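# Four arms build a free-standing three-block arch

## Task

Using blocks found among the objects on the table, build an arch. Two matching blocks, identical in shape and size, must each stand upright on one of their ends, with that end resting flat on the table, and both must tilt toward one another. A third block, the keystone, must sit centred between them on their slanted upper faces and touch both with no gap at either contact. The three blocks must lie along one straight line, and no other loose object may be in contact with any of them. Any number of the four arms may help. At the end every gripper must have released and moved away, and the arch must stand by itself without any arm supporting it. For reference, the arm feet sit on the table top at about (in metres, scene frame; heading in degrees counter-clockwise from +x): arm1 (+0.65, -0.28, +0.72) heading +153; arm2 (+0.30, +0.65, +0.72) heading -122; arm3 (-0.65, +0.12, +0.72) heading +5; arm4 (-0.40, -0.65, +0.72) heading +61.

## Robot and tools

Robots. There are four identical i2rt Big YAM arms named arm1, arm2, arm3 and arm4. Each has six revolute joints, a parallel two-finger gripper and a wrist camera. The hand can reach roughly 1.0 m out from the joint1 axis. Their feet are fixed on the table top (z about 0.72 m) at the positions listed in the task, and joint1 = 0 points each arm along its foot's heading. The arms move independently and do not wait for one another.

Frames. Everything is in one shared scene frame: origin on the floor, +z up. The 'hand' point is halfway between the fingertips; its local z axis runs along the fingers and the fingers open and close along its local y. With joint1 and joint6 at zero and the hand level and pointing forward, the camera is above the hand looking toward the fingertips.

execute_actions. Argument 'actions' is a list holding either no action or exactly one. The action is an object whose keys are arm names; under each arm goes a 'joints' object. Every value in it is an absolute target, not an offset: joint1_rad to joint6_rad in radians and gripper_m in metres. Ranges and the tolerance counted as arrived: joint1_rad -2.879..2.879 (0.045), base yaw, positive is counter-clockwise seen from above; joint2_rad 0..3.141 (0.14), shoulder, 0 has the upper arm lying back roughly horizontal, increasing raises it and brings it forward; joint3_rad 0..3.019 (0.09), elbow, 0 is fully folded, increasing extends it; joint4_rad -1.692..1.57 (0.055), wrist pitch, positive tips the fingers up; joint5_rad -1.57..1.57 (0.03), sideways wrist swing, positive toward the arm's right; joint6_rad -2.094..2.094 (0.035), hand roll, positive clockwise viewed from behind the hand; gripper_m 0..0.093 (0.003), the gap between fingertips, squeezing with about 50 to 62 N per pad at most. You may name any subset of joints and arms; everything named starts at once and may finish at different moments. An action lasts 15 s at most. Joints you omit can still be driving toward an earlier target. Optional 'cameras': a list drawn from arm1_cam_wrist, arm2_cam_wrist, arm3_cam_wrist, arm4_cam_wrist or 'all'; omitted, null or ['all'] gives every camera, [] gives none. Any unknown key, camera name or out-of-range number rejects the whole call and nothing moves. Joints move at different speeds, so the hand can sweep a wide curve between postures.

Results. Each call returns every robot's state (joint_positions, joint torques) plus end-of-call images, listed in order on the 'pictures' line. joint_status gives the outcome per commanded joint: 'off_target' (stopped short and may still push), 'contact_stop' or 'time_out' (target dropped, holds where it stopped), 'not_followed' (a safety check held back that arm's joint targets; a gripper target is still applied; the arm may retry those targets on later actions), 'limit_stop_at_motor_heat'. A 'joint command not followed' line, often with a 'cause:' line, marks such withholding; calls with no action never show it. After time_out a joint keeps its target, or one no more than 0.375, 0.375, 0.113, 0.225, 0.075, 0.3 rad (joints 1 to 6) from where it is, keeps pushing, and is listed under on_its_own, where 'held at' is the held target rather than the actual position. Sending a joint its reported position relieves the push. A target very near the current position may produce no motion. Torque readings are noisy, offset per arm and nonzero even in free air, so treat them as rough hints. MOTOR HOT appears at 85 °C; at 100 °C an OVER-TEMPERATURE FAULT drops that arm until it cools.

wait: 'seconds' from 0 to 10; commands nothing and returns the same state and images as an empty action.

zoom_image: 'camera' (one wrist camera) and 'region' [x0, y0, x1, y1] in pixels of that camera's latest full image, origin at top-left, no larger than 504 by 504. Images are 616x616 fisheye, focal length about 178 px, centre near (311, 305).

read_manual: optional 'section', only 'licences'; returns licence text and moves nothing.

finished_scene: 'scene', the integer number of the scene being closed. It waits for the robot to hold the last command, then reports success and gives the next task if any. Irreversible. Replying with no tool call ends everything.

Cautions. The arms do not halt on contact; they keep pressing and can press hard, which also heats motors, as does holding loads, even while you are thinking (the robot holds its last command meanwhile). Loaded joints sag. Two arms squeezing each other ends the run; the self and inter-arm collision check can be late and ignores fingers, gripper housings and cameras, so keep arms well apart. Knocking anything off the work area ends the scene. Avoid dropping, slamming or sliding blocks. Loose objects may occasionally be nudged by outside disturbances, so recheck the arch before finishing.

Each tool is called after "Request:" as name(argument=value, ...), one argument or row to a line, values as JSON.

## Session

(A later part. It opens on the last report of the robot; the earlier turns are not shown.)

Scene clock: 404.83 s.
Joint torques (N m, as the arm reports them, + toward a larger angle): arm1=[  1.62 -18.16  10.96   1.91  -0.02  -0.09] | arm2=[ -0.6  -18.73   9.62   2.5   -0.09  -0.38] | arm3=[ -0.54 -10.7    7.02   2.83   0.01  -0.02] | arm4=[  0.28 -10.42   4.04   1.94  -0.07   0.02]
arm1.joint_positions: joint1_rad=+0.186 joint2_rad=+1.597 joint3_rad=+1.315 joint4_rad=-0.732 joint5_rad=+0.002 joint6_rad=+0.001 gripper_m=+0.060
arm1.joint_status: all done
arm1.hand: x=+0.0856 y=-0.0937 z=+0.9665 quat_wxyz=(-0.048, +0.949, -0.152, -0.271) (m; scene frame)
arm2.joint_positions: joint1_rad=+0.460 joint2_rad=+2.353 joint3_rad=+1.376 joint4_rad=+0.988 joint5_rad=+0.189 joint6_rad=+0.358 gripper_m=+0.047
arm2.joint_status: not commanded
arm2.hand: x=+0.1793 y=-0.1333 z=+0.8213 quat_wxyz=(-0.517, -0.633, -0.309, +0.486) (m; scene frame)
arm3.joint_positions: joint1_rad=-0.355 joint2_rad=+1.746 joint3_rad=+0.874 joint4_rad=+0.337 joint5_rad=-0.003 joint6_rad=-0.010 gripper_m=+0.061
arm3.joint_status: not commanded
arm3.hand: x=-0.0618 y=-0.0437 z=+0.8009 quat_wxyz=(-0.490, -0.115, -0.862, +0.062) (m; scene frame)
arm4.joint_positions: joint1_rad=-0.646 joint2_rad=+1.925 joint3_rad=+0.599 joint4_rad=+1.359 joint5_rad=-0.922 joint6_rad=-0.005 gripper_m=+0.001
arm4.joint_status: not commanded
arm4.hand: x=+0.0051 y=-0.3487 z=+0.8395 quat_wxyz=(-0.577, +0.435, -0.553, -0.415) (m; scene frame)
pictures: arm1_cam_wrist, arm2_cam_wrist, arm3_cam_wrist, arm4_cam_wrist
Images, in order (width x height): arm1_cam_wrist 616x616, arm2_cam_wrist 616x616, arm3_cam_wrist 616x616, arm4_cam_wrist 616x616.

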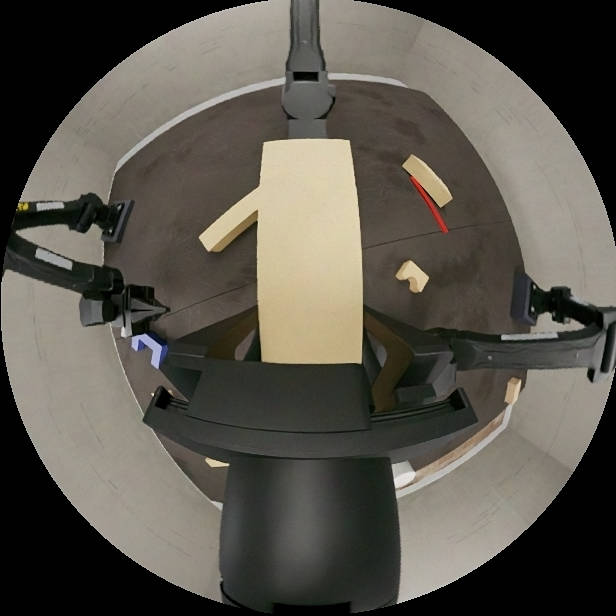

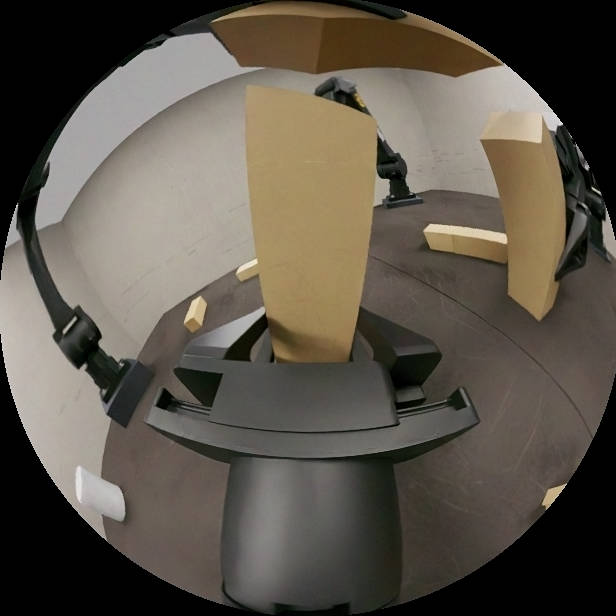

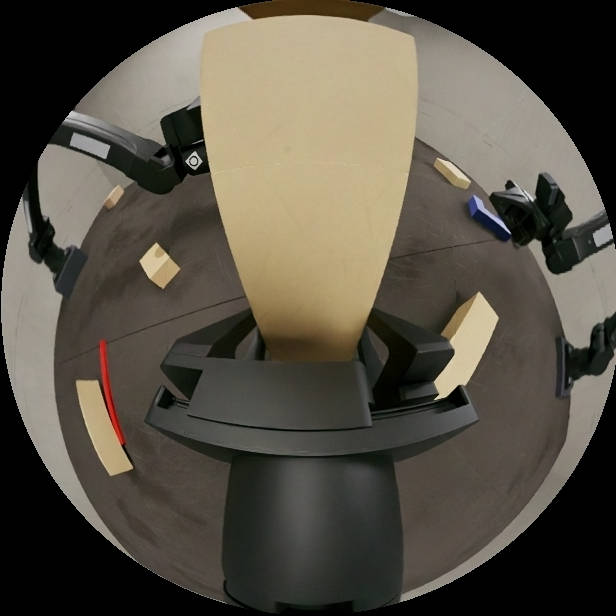

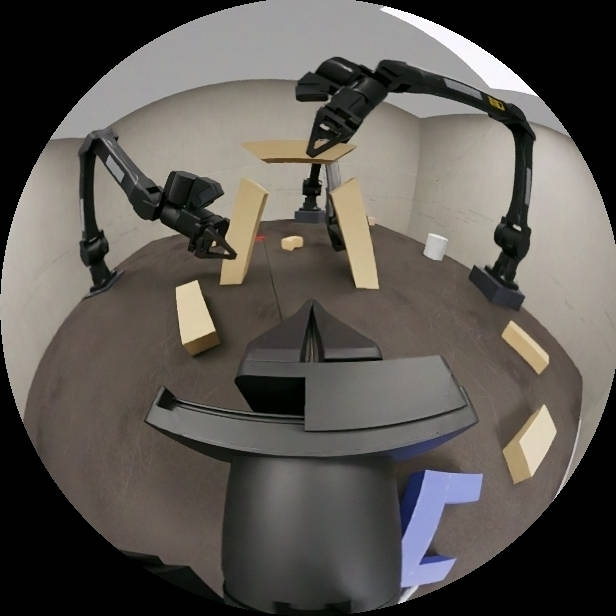

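Request:
execute_actions(
  actions=[
    {"arm1":{"joints":{"joint2_rad":1.652,"joint3_rad":1.265,"joint4_rad":-0.625}}},
  ],
)

Request:
zoom_image(
  camera="arm4_cam_wrist",
  region=[220, 140, 390, 240],
)

Scene clock: 412.60 s.
Joint torques (N m, as the arm reports them, + toward a larger angle): arm1=[  1.2  -19.46  10.52   1.82  -0.02  -0.08] | arm2=[ -0.2  -17.81   9.42   2.63  -0.12  -0.43] | arm3=[ -0.25 -10.18   7.06   2.76   0.03  -0.01] | arm4=[  0.43 -10.46   4.02   1.94  -0.07   0.01]
arm1.joint_positions: joint1_rad=+0.186 joint2_rad=+1.653 joint3_rad=+1.258 joint4_rad=-0.651 joint5_rad=+0.002 joint6_rad=+0.001 gripper_m=+0.060
arm1.joint_status: all done
arm1.hand: x=+0.0857 y=-0.0933 z=+0.9165 quat_wxyz=(-0.046, +0.953, -0.153, -0.256) (m; scene frame)
arm2.joint_positions: joint1_rad=+0.460 joint2_rad=+2.353 joint3_rad=+1.376 joint4_rad=+0.988 joint5_rad=+0.189 joint6_rad=+0.358 gripper_m=+0.047
arm2.joint_status: not commanded
arm2.hand: x=+0.1793 y=-0.1333 z=+0.8213 quat_wxyz=(-0.517, -0.633, -0.309, +0.486) (m; scene frame)
arm3.joint_positions: joint1_rad=-0.355 joint2_rad=+1.746 joint3_rad=+0.874 joint4_rad=+0.337 joint5_rad=-0.003 joint6_rad=-0.010 gripper_m=+0.061
arm3.joint_status: not commanded
arm3.hand: x=-0.0618 y=-0.0437 z=+0.8009 quat_wxyz=(-0.490, -0.115, -0.862, +0.062) (m; scene frame)
arm4.joint_positions: joint1_rad=-0.646 joint2_rad=+1.925 joint3_rad=+0.599 joint4_rad=+1.359 joint5_rad=-0.922 joint6_rad=-0.005 gripper_m=+0.001
arm4.joint_status: not commanded
arm4.hand: x=+0.0051 y=-0.3487 z=+0.8395 quat_wxyz=(-0.577, +0.435, -0.553, -0.415) (m; scene frame)
pictures: arm1_cam_wrist, arm2_cam_wrist, arm3_cam_wrist, arm4_cam_wrist
Images, in order (width x height): arm1_cam_wrist 616x616, arm2_cam_wrist 616x616, arm3_cam_wrist 616x616, arm4_cam_wrist 616x616.

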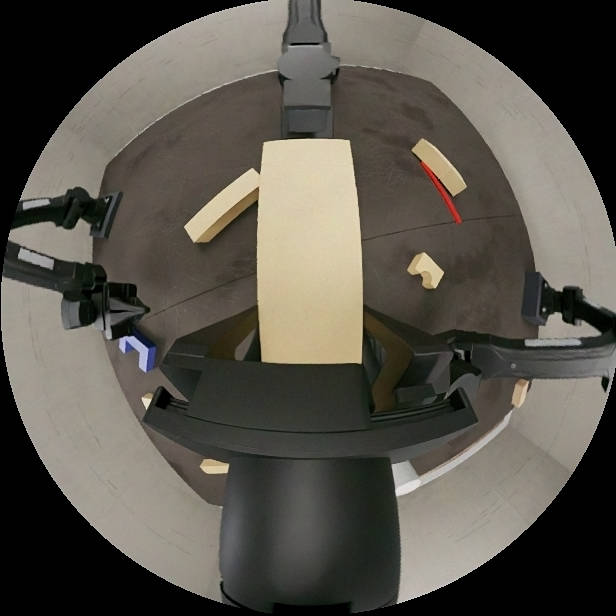

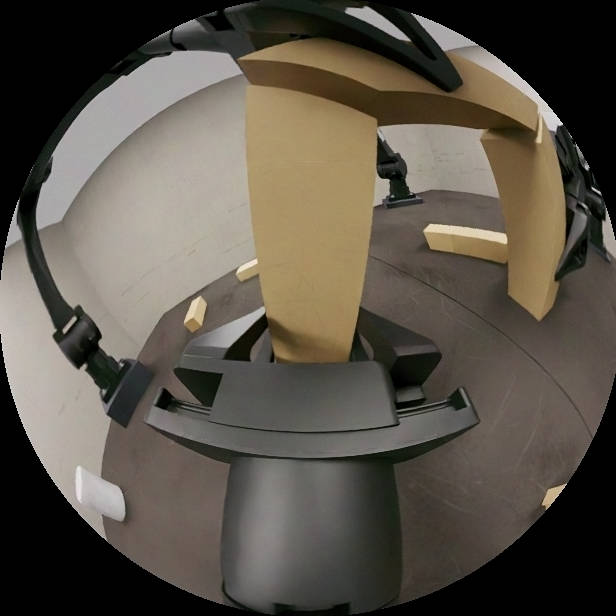

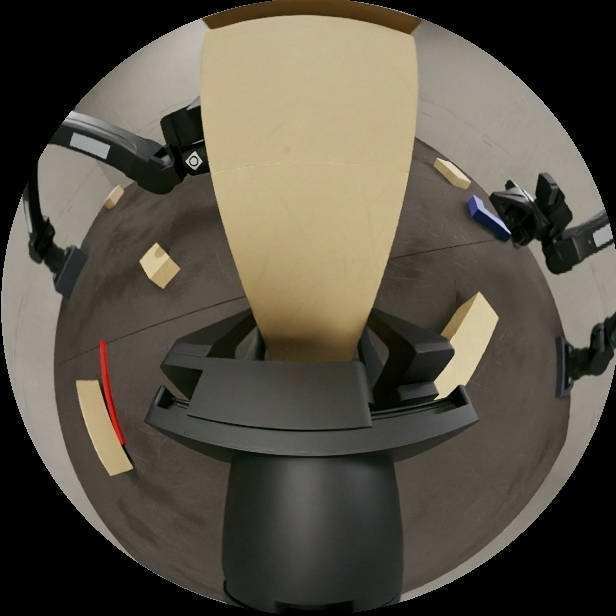

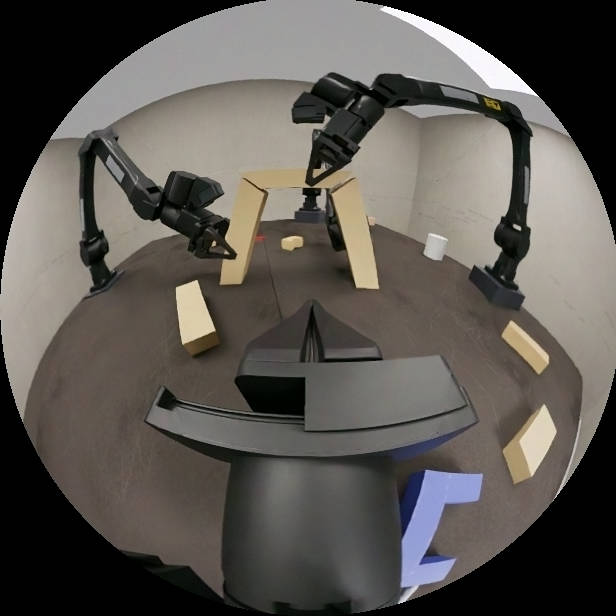

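Region (220, 140, 390, 240) of arm4_cam_wrist's 616x616 image, scaled by 2.965, with more detail than that image has; it fills the top 296 rows of this view, and the rest is white.

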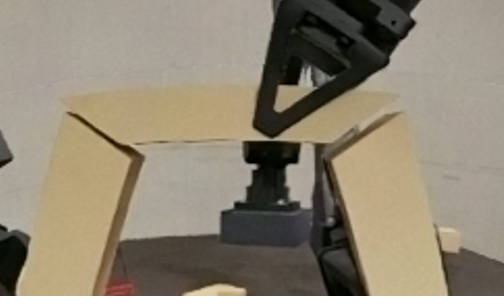

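Request:
zoom_image(
  camera="arm2_cam_wrist",
  region=[220, 20, 580, 200],
)

Request:
zoom_image(
  camera="arm4_cam_wrist",
  region=[310, 160, 370, 210],
)

Region (220, 20, 580, 200) of arm2_cam_wrist's 616x616 image, scaled by 1.400, with more detail than that image has.

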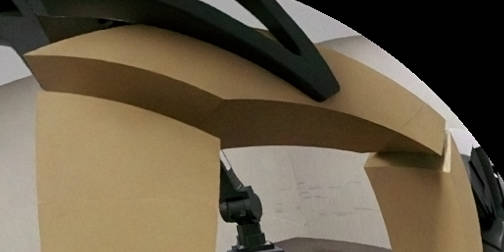

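Region (310, 160, 370, 210) of arm4_cam_wrist's 616x616 image, scaled by 8.400, with more detail than that image has.

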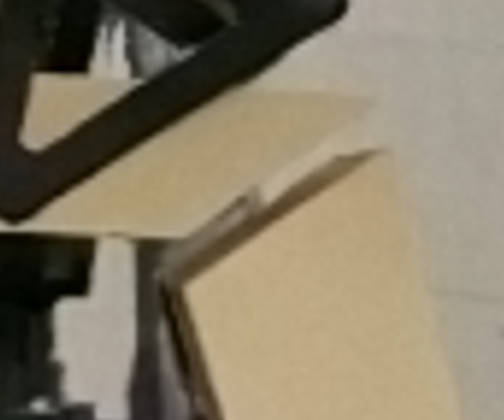

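Request:
execute_actions(
  actions=[
    {"arm1":{"joints":{"joint2_rad":1.66,"joint3_rad":1.238,"joint4_rad":-0.59}}},
  ],
)

Request:
zoom_image(
  camera="arm4_cam_wrist",
  region=[220, 140, 390, 240],
)

Request:
zoom_image(
  camera="arm2_cam_wrist",
  region=[220, 20, 580, 200],
)

Scene clock: 426.50 s.
Joint torques (N m, as the arm reports them, + toward a larger angle): arm1=[  1.09 -18.53  10.07   1.94  -0.02  -0.07] | arm2=[  0.5  -18.66   9.68   2.24  -0.11  -0.4 ] | arm3=[ -0.55 -10.44   6.98   2.87   0.    -0.01] | arm4=[  0.33 -10.4    4.01   1.95  -0.07   0.02]
arm1.joint_positions: joint1_rad=+0.186 joint2_rad=+1.653 joint3_rad=+1.238 joint4_rad=-0.618 joint5_rad=+0.002 joint6_rad=+0.001 gripper_m=+0.060
arm1.joint_status: all done
arm1.hand: x=+0.0859 y=-0.0933 z=+0.9110 quat_wxyz=(-0.047, +0.952, -0.153, -0.262) (m; scene frame)
arm2.joint_positions: joint1_rad=+0.460 joint2_rad=+2.353 joint3_rad=+1.376 joint4_rad=+0.988 joint5_rad=+0.189 joint6_rad=+0.358 gripper_m=+0.047
arm2.joint_status: not commanded
arm2.hand: x=+0.1793 y=-0.1333 z=+0.8213 quat_wxyz=(-0.517, -0.633, -0.309, +0.486) (m; scene frame)
arm3.joint_positions: joint1_rad=-0.355 joint2_rad=+1.746 joint3_rad=+0.874 joint4_rad=+0.337 joint5_rad=-0.003 joint6_rad=-0.010 gripper_m=+0.061
arm3.joint_status: not commanded
arm3.hand: x=-0.0618 y=-0.0437 z=+0.8009 quat_wxyz=(-0.490, -0.115, -0.862, +0.062) (m; scene frame)
arm4.joint_positions: joint1_rad=-0.646 joint2_rad=+1.925 joint3_rad=+0.599 joint4_rad=+1.359 joint5_rad=-0.922 joint6_rad=-0.005 gripper_m=+0.001
arm4.joint_status: not commanded
arm4.hand: x=+0.0051 y=-0.3487 z=+0.8395 quat_wxyz=(-0.577, +0.435, -0.553, -0.415) (m; scene frame)
pictures: arm1_cam_wrist, arm2_cam_wrist, arm3_cam_wrist, arm4_cam_wrist
Images, in order (width x height): arm1_cam_wrist 616x616, arm2_cam_wrist 616x616, arm3_cam_wrist 616x616, arm4_cam_wrist 616x616.

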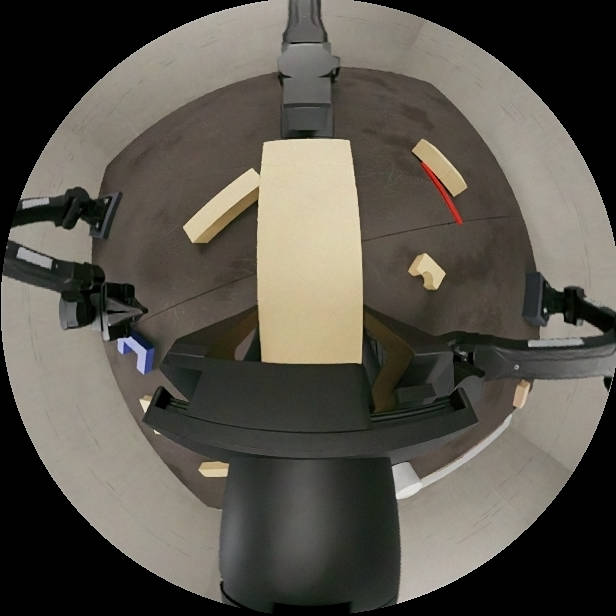

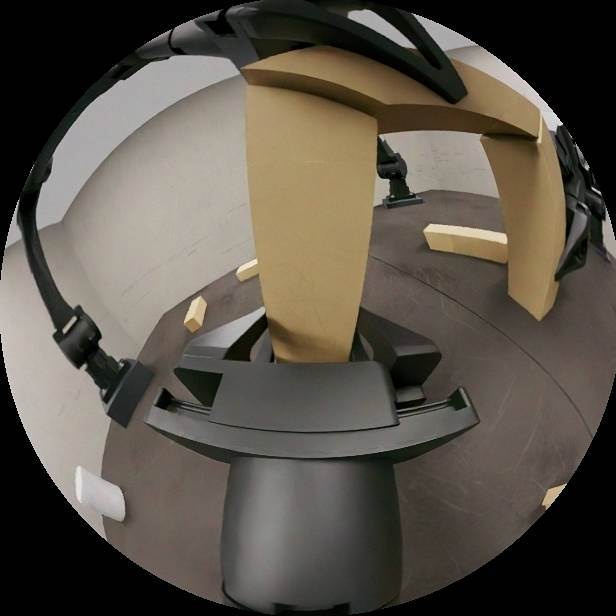

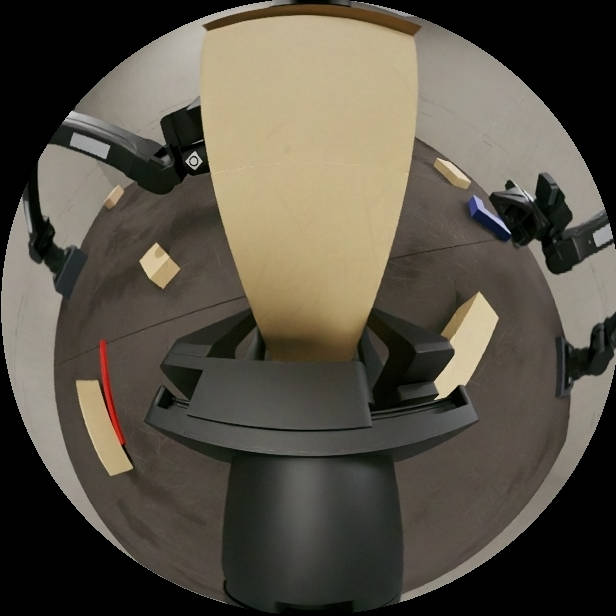

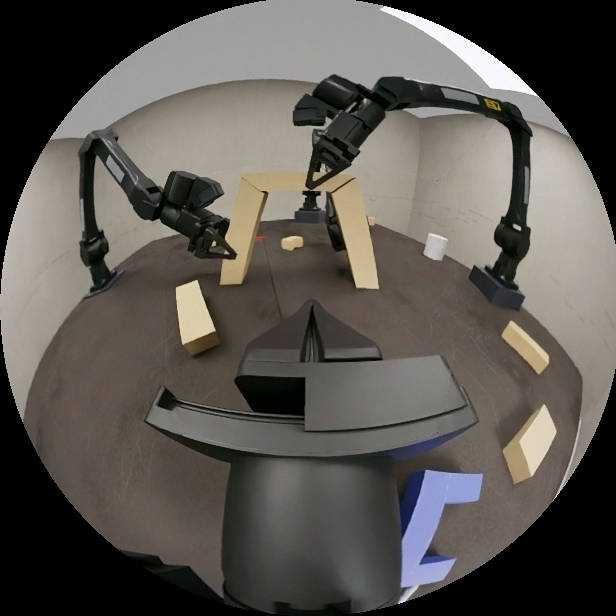

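Region (220, 140, 390, 240) of arm4_cam_wrist's 616x616 image, scaled by 2.965, with more detail than that image has; it fills the top 296 rows of this view, and the rest is white.

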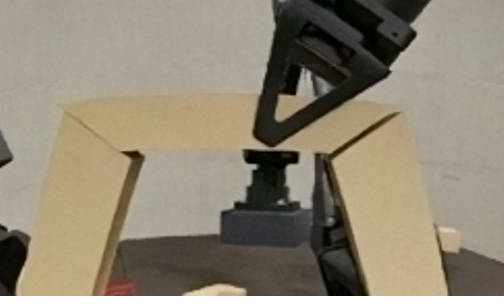

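Region (220, 20, 580, 200) of arm2_cam_wrist's 616x616 image, scaled by 1.400, with more detail than that image has.

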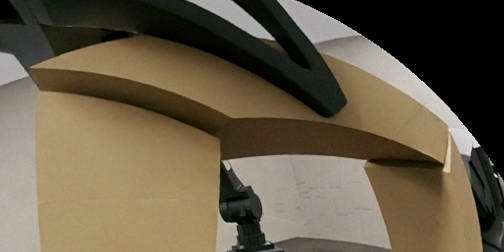

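Request:
execute_actions(
  actions=[
    {"arm1":{"joints":{"joint3_rad":1.40,"joint4_rad":-0.735}}},
  ],
  cameras=[],
)

Request:
execute_actions(
  actions=[
    {"arm2":{"joints":{"joint2_rad":2.295,"joint3_rad":1.35,"joint4_rad":1.03}}},
  ],
  cameras=["arm2_cam_wrist","arm4_cam_wrist"],
)

Scene clock: 451.17 s.
Joint torques (N m, as the arm reports them, + toward a larger angle): arm1=[  1.03 -18.79  14.92   0.59   0.    -0.08] | arm2=[  0.14 -18.25   9.61   2.44  -0.06  -0.36] | arm3=[ -0.4  -10.87   7.     2.92   0.04  -0.01] | arm4=[  0.29 -10.45   4.03   1.94  -0.08   0.02]
arm1.joint_positions: joint1_rad=+0.186 joint2_rad=+1.653 joint3_rad=+1.341 joint4_rad=-0.728 joint5_rad=+0.001 joint6_rad=+0.001 gripper_m=+0.060
arm1.joint_status: all done
arm1.hand: x=+0.0741 y=-0.0898 z=+0.9467 quat_wxyz=(-0.046, +0.953, -0.153, -0.258) (m; scene frame)
arm2.joint_positions: joint1_rad=+0.460 joint2_rad=+2.353 joint3_rad=+1.376 joint4_rad=+0.988 joint5_rad=+0.187 joint6_rad=+0.356 gripper_m=+0.047
arm2.joint_status: not commanded
arm2.hand: x=+0.1795 y=-0.1333 z=+0.8213 quat_wxyz=(-0.517, -0.632, -0.310, +0.487) (m; scene frame)
arm3.joint_positions: joint1_rad=-0.355 joint2_rad=+1.746 joint3_rad=+0.874 joint4_rad=+0.337 joint5_rad=-0.003 joint6_rad=-0.010 gripper_m=+0.061
arm3.joint_status: not commanded
arm3.hand: x=-0.0618 y=-0.0437 z=+0.8009 quat_wxyz=(-0.490, -0.115, -0.862, +0.062) (m; scene frame)
arm4.joint_positions: joint1_rad=-0.646 joint2_rad=+1.925 joint3_rad=+0.599 joint4_rad=+1.359 joint5_rad=-0.922 joint6_rad=-0.005 gripper_m=+0.001
arm4.joint_status: not commanded
arm4.hand: x=+0.0051 y=-0.3487 z=+0.8395 quat_wxyz=(-0.577, +0.435, -0.553, -0.415) (m; scene frame)
pictures: none
No camera images: the call's "cameras" was empty. Leave "cameras" out to get every camera's image.

Scene clock: 451.83 s.
Joint torques (N m, as the arm reports them, + toward a larger angle): arm1=[  1.48 -19.27  15.07   0.68   0.02  -0.08] | arm2=[ -0.75 -21.05   6.13   2.84  -0.09  -0.31] | arm3=[ -0.65 -10.21   6.92   2.88   0.02  -0.01] | arm4=[  0.4  -10.48   4.03   1.94  -0.08   0.02]
arm1.joint_positions: joint1_rad=+0.186 joint2_rad=+1.653 joint3_rad=+1.341 joint4_rad=-0.728 joint5_rad=+0.001 joint6_rad=+0.001 gripper_m=+0.060
arm1.joint_status: not commanded
arm1.hand: x=+0.0741 y=-0.0898 z=+0.9467 quat_wxyz=(-0.046, +0.953, -0.153, -0.258) (m; scene frame)
arm2.joint_positions: joint1_rad=+0.460 joint2_rad=+2.339 joint3_rad=+1.344 joint4_rad=+1.005 joint5_rad=+0.187 joint6_rad=+0.356 gripper_m=+0.047
arm2.joint_status: all done
arm2.hand: x=+0.1805 y=-0.1243 z=+0.8213 quat_wxyz=(-0.517, -0.633, -0.311, +0.486) (m; scene frame)
arm3.joint_positions: joint1_rad=-0.355 joint2_rad=+1.746 joint3_rad=+0.874 joint4_rad=+0.337 joint5_rad=-0.003 joint6_rad=-0.010 gripper_m=+0.061
arm3.joint_status: not commanded
arm3.hand: x=-0.0618 y=-0.0437 z=+0.8009 quat_wxyz=(-0.490, -0.115, -0.862, +0.062) (m; scene frame)
arm4.joint_positions: joint1_rad=-0.646 joint2_rad=+1.925 joint3_rad=+0.599 joint4_rad=+1.359 joint5_rad=-0.922 joint6_rad=-0.005 gripper_m=+0.001
arm4.joint_status: not commanded
arm4.hand: x=+0.0051 y=-0.3487 z=+0.8395 quat_wxyz=(-0.577, +0.435, -0.553, -0.415) (m; scene frame)
pictures: arm2_cam_wrist, arm4_cam_wrist
Images, in order (width x height): arm2_cam_wrist 616x616, arm4_cam_wrist 616x616.

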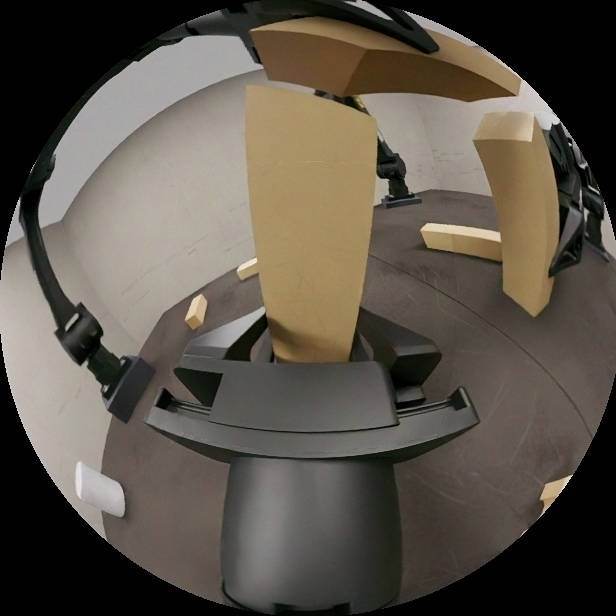

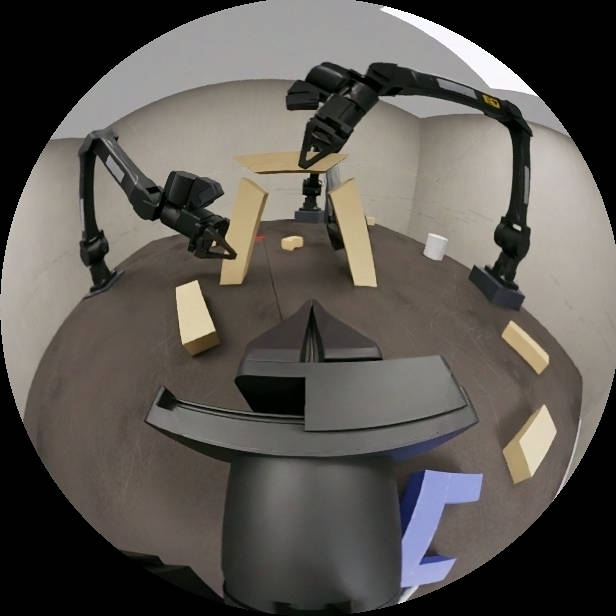

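Request:
execute_actions(
  actions=[
    {"arm1":{"joints":{"joint3_rad":1.243,"joint4_rad":-0.60}}},
  ],
)

Request:
zoom_image(
  camera="arm4_cam_wrist",
  region=[220, 140, 390, 240],
)

Request:
zoom_image(
  camera="arm2_cam_wrist",
  region=[220, 20, 580, 200],
)

Scene clock: 458.50 s.
Joint torques (N m, as the arm reports them, + toward a larger angle): arm1=[  1.15 -18.55  10.23   1.81   0.04  -0.09] | arm2=[ -0.36 -20.91   6.4    2.92  -0.02  -0.38] | arm3=[ -1.08 -10.91   7.02   2.92   0.04   0.01] | arm4=[  0.35 -10.37   4.05   1.96  -0.08   0.02]
arm1.joint_positions: joint1_rad=+0.186 joint2_rad=+1.654 joint3_rad=+1.239 joint4_rad=-0.626 joint5_rad=+0.000 joint6_rad=+0.001 gripper_m=+0.060
arm1.joint_status: all done
arm1.hand: x=+0.0873 y=-0.0940 z=+0.9099 quat_wxyz=(-0.046, +0.953, -0.153, -0.258) (m; scene frame)
arm2.joint_positions: joint1_rad=+0.460 joint2_rad=+2.339 joint3_rad=+1.344 joint4_rad=+1.005 joint5_rad=+0.186 joint6_rad=+0.355 gripper_m=+0.047
arm2.joint_status: not commanded
arm2.hand: x=+0.1808 y=-0.1244 z=+0.8214 quat_wxyz=(-0.517, -0.632, -0.311, +0.486) (m; scene frame)
arm3.joint_positions: joint1_rad=-0.355 joint2_rad=+1.746 joint3_rad=+0.874 joint4_rad=+0.338 joint5_rad=-0.003 joint6_rad=-0.010 gripper_m=+0.061
arm3.joint_status: not commanded
arm3.hand: x=-0.0618 y=-0.0437 z=+0.8010 quat_wxyz=(-0.490, -0.115, -0.862, +0.062) (m; scene frame)
arm4.joint_positions: joint1_rad=-0.646 joint2_rad=+1.925 joint3_rad=+0.599 joint4_rad=+1.359 joint5_rad=-0.922 joint6_rad=-0.005 gripper_m=+0.001
arm4.joint_status: not commanded
arm4.hand: x=+0.0051 y=-0.3487 z=+0.8395 quat_wxyz=(-0.577, +0.435, -0.553, -0.415) (m; scene frame)
pictures: arm1_cam_wrist, arm2_cam_wrist, arm3_cam_wrist, arm4_cam_wrist
Images, in order (width x height): arm1_cam_wrist 616x616, arm2_cam_wrist 616x616, arm3_cam_wrist 616x616, arm4_cam_wrist 616x616.

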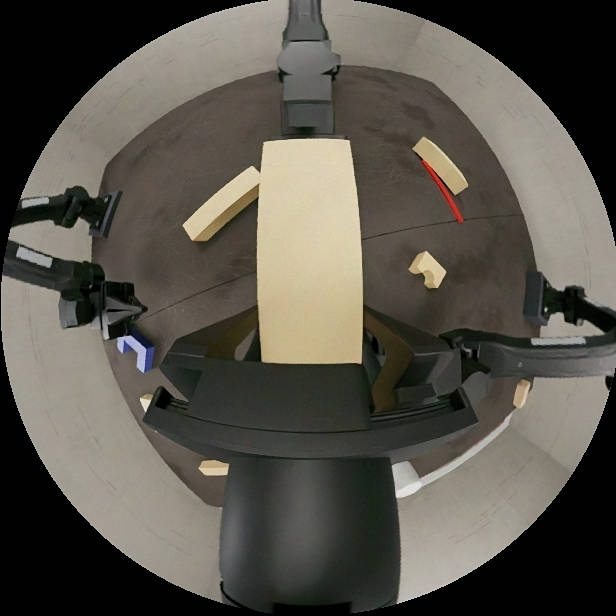

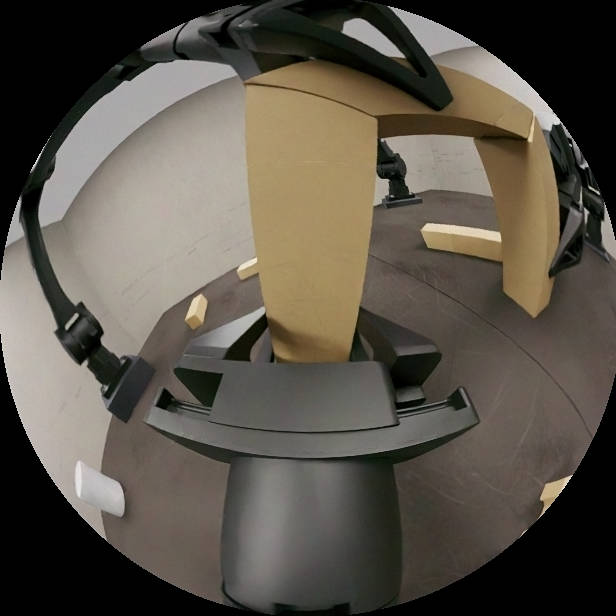

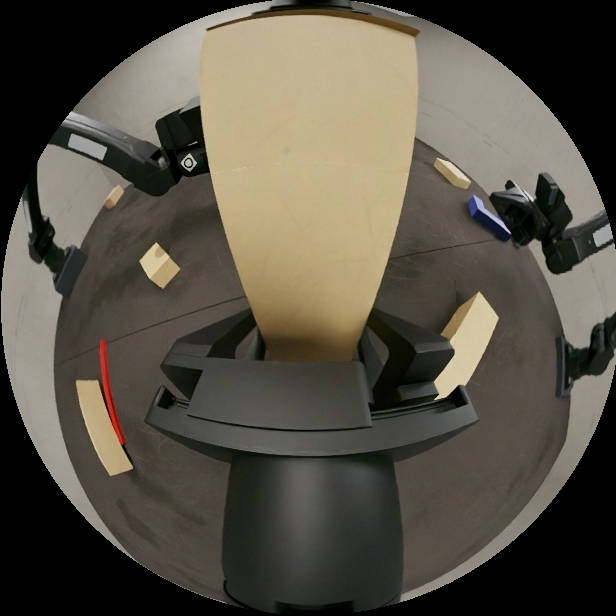

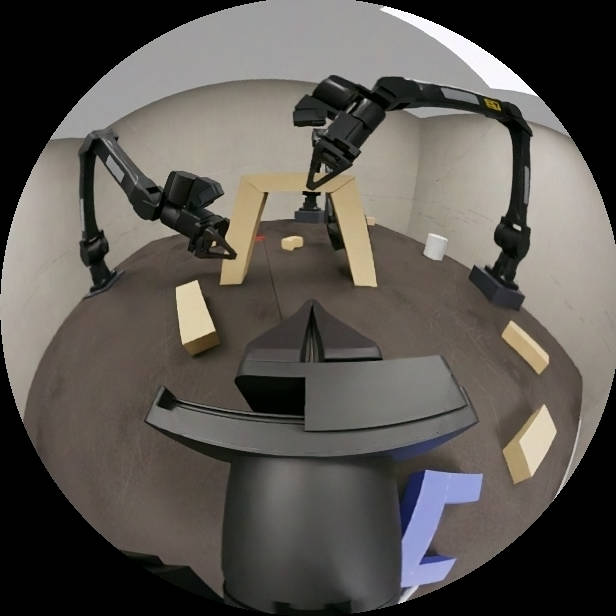

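Region (220, 140, 390, 240) of arm4_cam_wrist's 616x616 image, scaled by 2.965, with more detail than that image has; it fills the top 296 rows of this view, and the rest is white.

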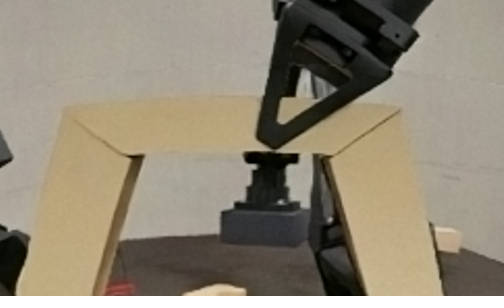

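Region (220, 20, 580, 200) of arm2_cam_wrist's 616x616 image, scaled by 1.400, with more detail than that image has.

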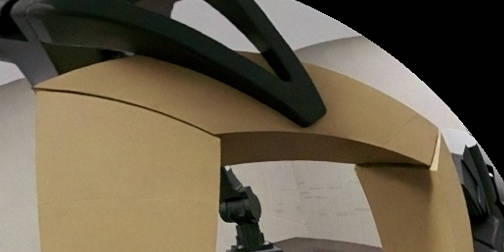

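Request:
execute_actions(
  actions=[
    {"arm1":{"joints":{"gripper_m":0.085}}},
  ],
  cameras=["arm4_cam_wrist"],
)

Request:
execute_actions(
  actions=[
    {"arm1":{"joints":{"joint2_rad":1.45,"joint3_rad":1.30}},"arm2":{"joints":{"gripper_m":0.075}},"arm3":{"joints":{"gripper_m":0.09}}},
  ],
)

Request:
zoom_image(
  camera="arm4_cam_wrist",
  region=[200, 130, 410, 310],
)

Scene clock: 465.73 s.
Joint torques (N m, as the arm reports them, + toward a larger angle): arm1=[  1.5  -18.7   10.27   1.59   0.03  -0.07] | arm2=[ -0.23 -21.01   6.22   3.16  -0.03  -0.41] | arm3=[ -0.81 -10.17   6.96   2.86   0.04  -0.03] | arm4=[  0.32 -10.38   4.     1.93  -0.07   0.01]
arm1.joint_positions: joint1_rad=+0.186 joint2_rad=+1.654 joint3_rad=+1.239 joint4_rad=-0.619 joint5_rad=+0.000 joint6_rad=+0.001 gripper_m=+0.085
arm1.joint_status: all done
arm1.hand: x=+0.0858 y=-0.0935 z=+0.9108 quat_wxyz=(-0.046, +0.952, -0.152, -0.261) (m; scene frame)
arm2.joint_positions: joint1_rad=+0.460 joint2_rad=+2.339 joint3_rad=+1.343 joint4_rad=+1.006 joint5_rad=+0.186 joint6_rad=+0.355 gripper_m=+0.047
arm2.joint_status: not commanded
arm2.hand: x=+0.1808 y=-0.1241 z=+0.8213 quat_wxyz=(-0.517, -0.632, -0.311, +0.486) (m; scene frame)
arm3.joint_positions: joint1_rad=-0.355 joint2_rad=+1.746 joint3_rad=+0.874 joint4_rad=+0.338 joint5_rad=-0.003 joint6_rad=-0.010 gripper_m=+0.061
arm3.joint_status: not commanded
arm3.hand: x=-0.0618 y=-0.0437 z=+0.8010 quat_wxyz=(-0.490, -0.115, -0.862, +0.062) (m; scene frame)
arm4.joint_positions: joint1_rad=-0.646 joint2_rad=+1.925 joint3_rad=+0.599 joint4_rad=+1.359 joint5_rad=-0.922 joint6_rad=-0.005 gripper_m=+0.001
arm4.joint_status: not commanded
arm4.hand: x=+0.0051 y=-0.3487 z=+0.8395 quat_wxyz=(-0.577, +0.435, -0.553, -0.415) (m; scene frame)
pictures: arm4_cam_wrist
Images, in order (width x height): arm4_cam_wrist 616x616.

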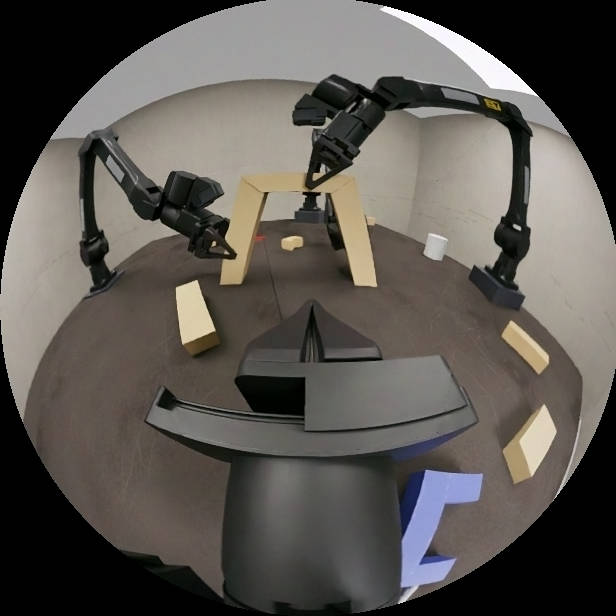

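Scene clock: 466.83 s.
Joint torques (N m, as the arm reports them, + toward a larger angle): arm1=[  1.27 -13.89  13.66   1.61   0.03  -0.08] | arm2=[ -0.11 -19.2    6.55   2.51  -0.1   -0.29] | arm3=[ -0.65 -10.81   7.03   2.9    0.01   0.01] | arm4=[  0.29 -10.4    4.03   1.93  -0.08   0.02]
arm1.joint_positions: joint1_rad=+0.186 joint2_rad=+1.427 joint3_rad=+1.267 joint4_rad=-0.612 joint5_rad=+0.000 joint6_rad=+0.001 gripper_m=+0.085
arm1.joint_status: all done
arm1.hand: x=+0.0933 y=-0.0973 z=+1.0567 quat_wxyz=(-0.066, +0.910, -0.145, -0.384) (m; scene frame)
arm2.joint_positions: joint1_rad=+0.459 joint2_rad=+2.312 joint3_rad=+1.343 joint4_rad=+1.015 joint5_rad=+0.186 joint6_rad=+0.351 gripper_m=+0.075
arm2.joint_status: all done
arm2.hand: x=+0.1802 y=-0.1263 z=+0.8442 quat_wxyz=(-0.526, -0.621, -0.305, +0.494) (m; scene frame)
arm3.joint_positions: joint1_rad=-0.355 joint2_rad=+1.749 joint3_rad=+0.874 joint4_rad=+0.338 joint5_rad=-0.002 joint6_rad=-0.010 gripper_m=+0.090
arm3.joint_status: all done
arm3.hand: x=-0.0619 y=-0.0438 z=+0.7995 quat_wxyz=(-0.489, -0.115, -0.863, +0.062) (m; scene frame)
arm4.joint_positions: joint1_rad=-0.646 joint2_rad=+1.925 joint3_rad=+0.599 joint4_rad=+1.359 joint5_rad=-0.922 joint6_rad=-0.005 gripper_m=+0.001
arm4.joint_status: not commanded
arm4.hand: x=+0.0051 y=-0.3487 z=+0.8395 quat_wxyz=(-0.577, +0.435, -0.553, -0.415) (m; scene frame)
pictures: arm1_cam_wrist, arm2_cam_wrist, arm3_cam_wrist, arm4_cam_wrist
Images, in order (width x height): arm1_cam_wrist 616x616, arm2_cam_wrist 616x616, arm3_cam_wrist 616x616, arm4_cam_wrist 616x616.

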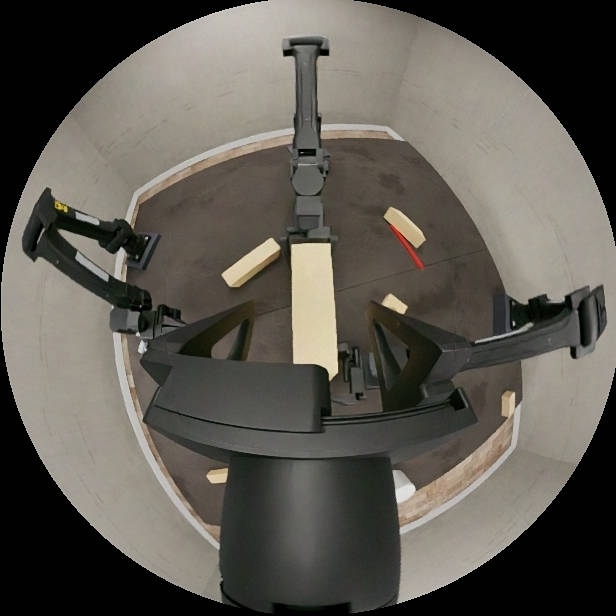

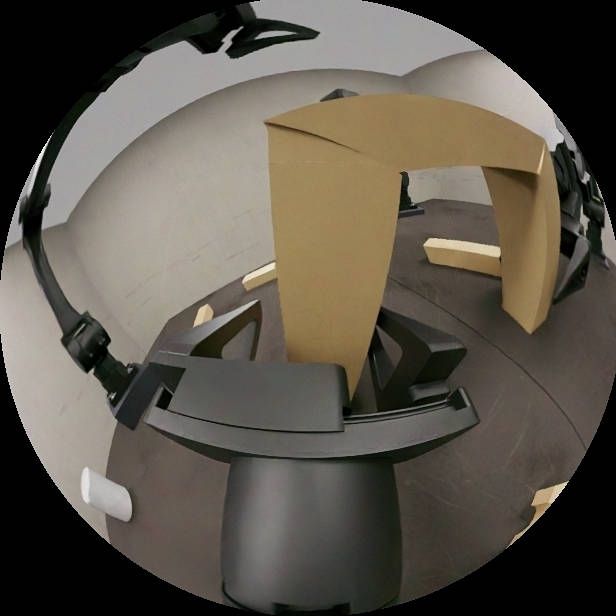

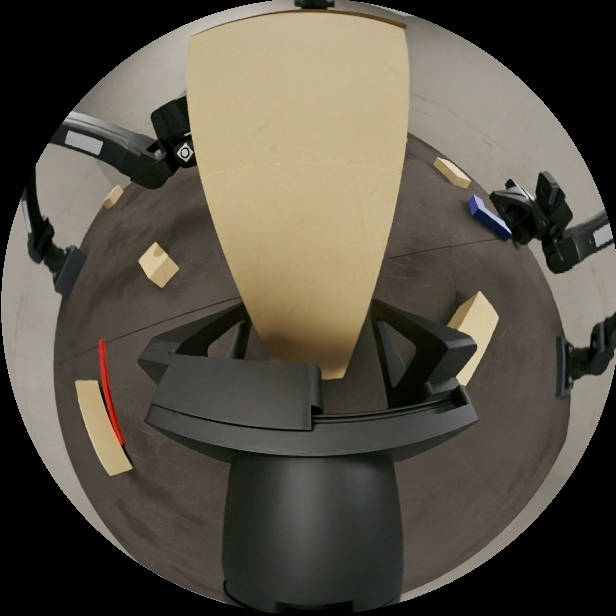

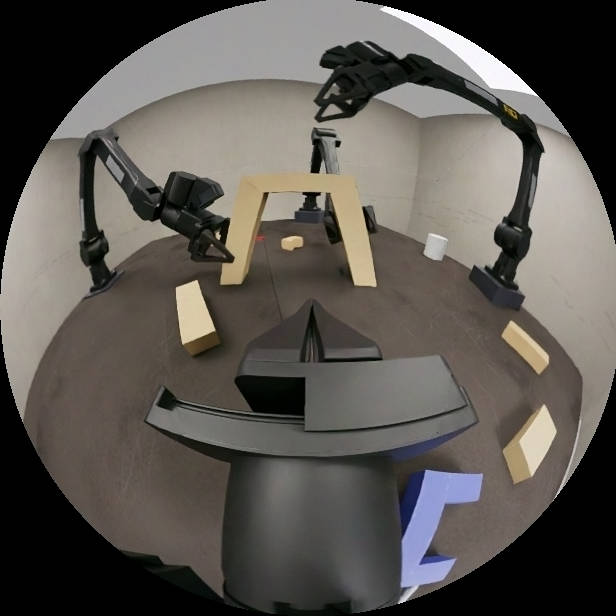

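Region (200, 130, 410, 310) of arm4_cam_wrist's 616x616 image, scaled by 2.400, with more detail than that image has; it fills the top 432 rows of this view, and the rest is white.

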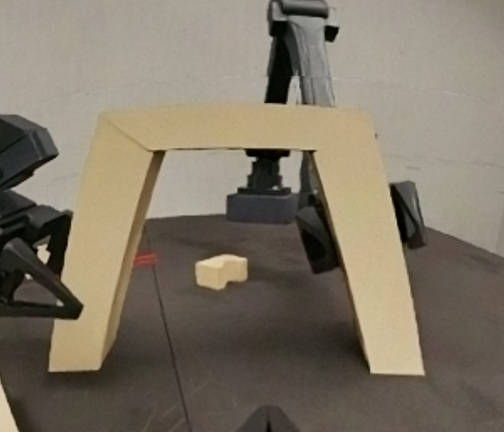

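Request:
execute_actions(
  actions=[
    {"arm1":{"joints":{"joint2_rad":0.95,"joint3_rad":1.0}},"arm2":{"joints":{"gripper_m":0.093,"joint2_rad":2.312,"joint3_rad":1.185,"joint4_rad":1.19}},"arm3":{"joints":{"joint2_rad":1.25,"joint3_rad":0.38}}},
  ],
  cameras=["arm2_cam_wrist","arm4_cam_wrist"],
)

Scene clock: 479.93 s.
Joint torques (N m, as the arm reports them, + toward a larger angle): arm1=[ 1.1  -6.69 10.29  1.82  0.05 -0.1 ] | arm2=[ -0.41 -16.33   5.21   2.61   0.04  -0.3 ] | arm3=[-0.62 -5.98  6.8   2.61 -0.04 -0.03] | arm4=[  0.47 -10.33   4.05   1.93  -0.08   0.02]
arm1.joint_positions: joint1_rad=+0.186 joint2_rad=+0.935 joint3_rad=+1.012 joint4_rad=-0.611 joint5_rad=+0.000 joint6_rad=+0.001 gripper_m=+0.085
arm1.joint_status: all done
arm1.hand: x=+0.2296 y=-0.1433 z=+1.1534 quat_wxyz=(-0.082, +0.858, -0.136, -0.489) (m; scene frame)
arm2.joint_positions: joint1_rad=+0.459 joint2_rad=+2.312 joint3_rad=+1.177 joint4_rad=+1.174 joint5_rad=+0.186 joint6_rad=+0.350 gripper_m=+0.093
arm2.joint_status: all done
arm2.hand: x=+0.1864 y=-0.0716 z=+0.8112 quat_wxyz=(-0.524, -0.623, -0.307, +0.493) (m; scene frame)
arm3.joint_positions: joint1_rad=-0.355 joint2_rad=+1.259 joint3_rad=+0.371 joint4_rad=+0.342 joint5_rad=-0.002 joint6_rad=-0.010 gripper_m=+0.090
arm3.joint_status: all done
arm3.hand: x=-0.2454 y=+0.0066 z=+0.8159 quat_wxyz=(-0.485, -0.115, -0.865, +0.062) (m; scene frame)
arm4.joint_positions: joint1_rad=-0.646 joint2_rad=+1.925 joint3_rad=+0.599 joint4_rad=+1.359 joint5_rad=-0.922 joint6_rad=-0.005 gripper_m=+0.001
arm4.joint_status: not commanded
arm4.hand: x=+0.0051 y=-0.3487 z=+0.8395 quat_wxyz=(-0.577, +0.435, -0.553, -0.415) (m; scene frame)
pictures: arm2_cam_wrist, arm4_cam_wrist
Images, in order (width x height): arm2_cam_wrist 616x616, arm4_cam_wrist 616x616.

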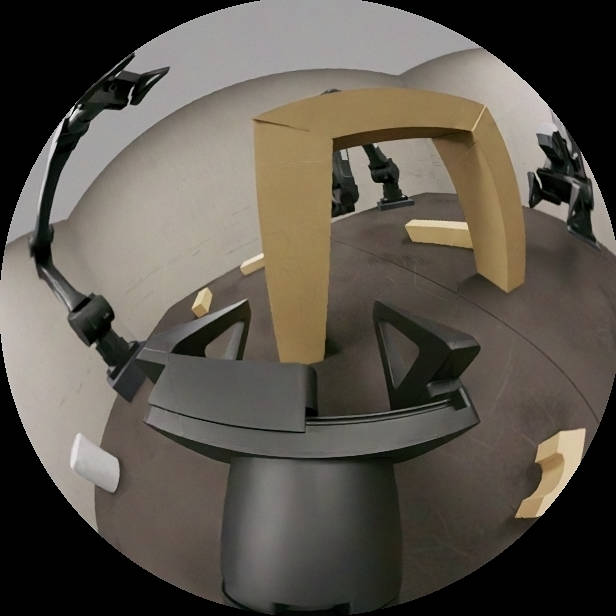

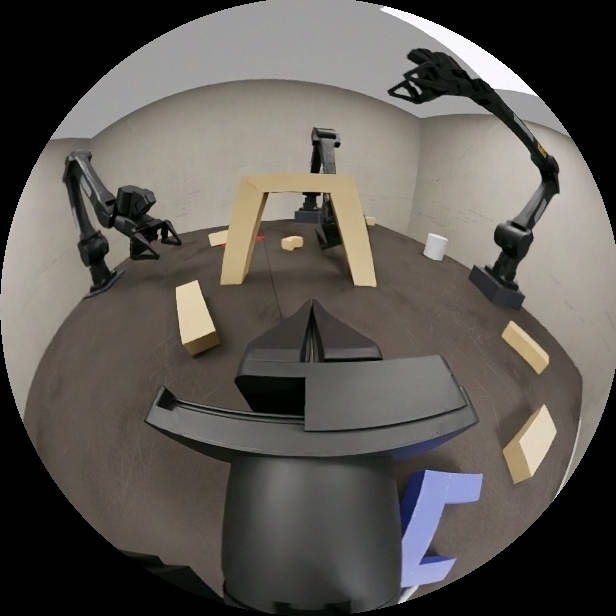

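Request:
execute_actions(
  actions=[
    {"arm1":{"joints":{"joint2_rad":0.5,"joint3_rad":0.6}},"arm2":{"joints":{"joint2_rad":1.72,"joint3_rad":0.58}},"arm3":{"joints":{"joint2_rad":0.85,"joint3_rad":0.2}}},
  ],
  cameras=["arm2_cam_wrist","arm4_cam_wrist"],
)

Request:
zoom_image(
  camera="arm4_cam_wrist",
  region=[200, 130, 410, 310],
)

Scene clock: 484.37 s.
Joint torques (N m, as the arm reports them, + toward a larger angle): arm1=[ 1.48 -2.43 10.18  1.76  0.06 -0.06] | arm2=[ 0.62 -8.81  4.96  2.19 -0.03 -0.28] | arm3=[-1.21 -0.9   8.49  2.83  0.   -0.02] | arm4=[  0.36 -10.39   4.03   1.93  -0.08   0.02]
arm1.joint_positions: joint1_rad=+0.186 joint2_rad=+0.503 joint3_rad=+0.611 joint4_rad=-0.611 joint5_rad=+0.000 joint6_rad=+0.001 gripper_m=+0.085
arm1.joint_status: all done
arm1.hand: x=+0.3496 y=-0.1822 z=+1.0691 quat_wxyz=(-0.084, +0.850, -0.135, -0.502) (m; scene frame)
arm2.joint_positions: joint1_rad=+0.459 joint2_rad=+1.715 joint3_rad=+0.575 joint4_rad=+1.183 joint5_rad=+0.186 joint6_rad=+0.350 gripper_m=+0.093
arm2.joint_status: all done
arm2.hand: x=+0.2068 y=+0.1127 z=+0.9435 quat_wxyz=(-0.525, -0.622, -0.306, +0.494) (m; scene frame)
arm3.joint_positions: joint1_rad=-0.355 joint2_rad=+0.852 joint3_rad=+0.185 joint4_rad=+0.343 joint5_rad=-0.002 joint6_rad=-0.010 gripper_m=+0.090
arm3.joint_status: all done
arm3.hand: x=-0.3078 y=+0.0231 z=+0.8741 quat_wxyz=(-0.578, -0.108, -0.806, +0.075) (m; scene frame)
arm4.joint_positions: joint1_rad=-0.646 joint2_rad=+1.925 joint3_rad=+0.599 joint4_rad=+1.359 joint5_rad=-0.922 joint6_rad=-0.005 gripper_m=+0.001
arm4.joint_status: not commanded
arm4.hand: x=+0.0051 y=-0.3487 z=+0.8395 quat_wxyz=(-0.577, +0.435, -0.553, -0.415) (m; scene frame)
pictures: arm2_cam_wrist, arm4_cam_wrist
Images, in order (width x height): arm2_cam_wrist 616x616, arm4_cam_wrist 616x616.

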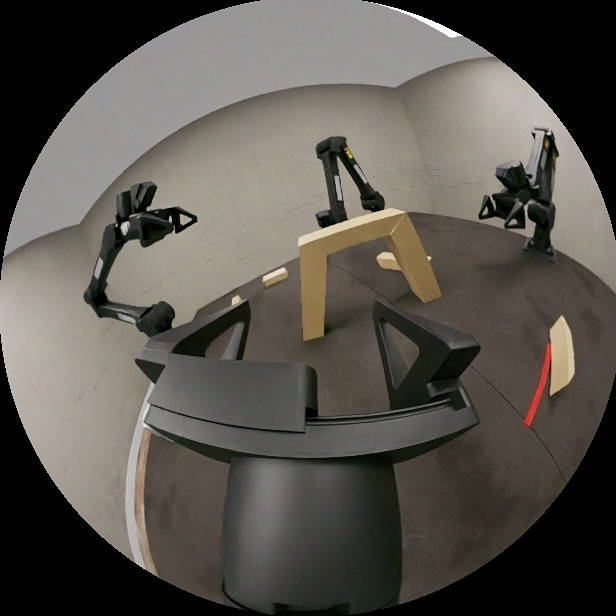

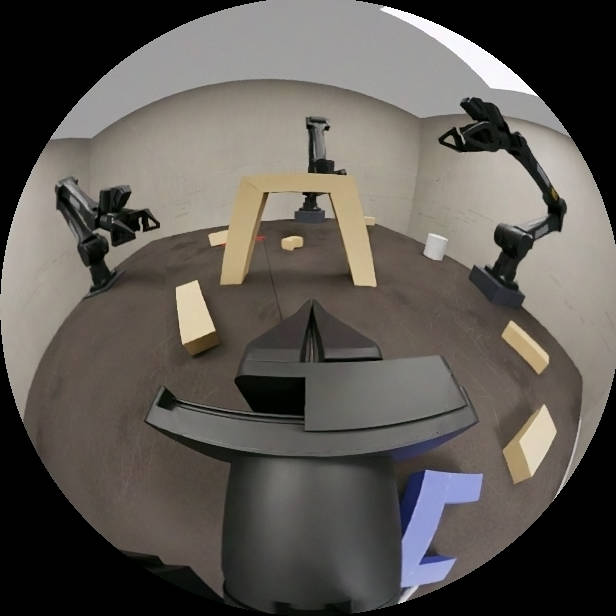

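Region (200, 130, 410, 310) of arm4_cam_wrist's 616x616 image, scaled by 2.400, with more detail than that image has; it fills the top 432 rows of this view, and the rest is white.

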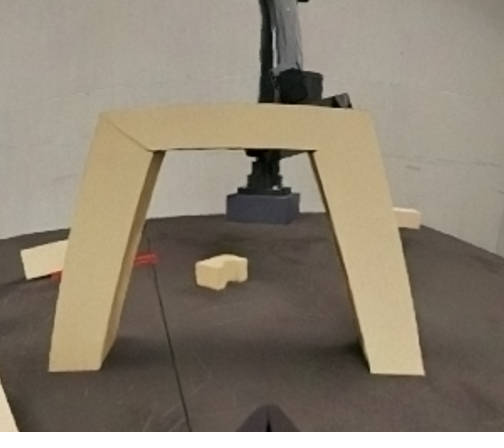

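The arch is standing by itself with both joints closed, and all four arms are clear of it.

Request:
finished_scene(
  scene=2,
)

The scene is finished: the task was done.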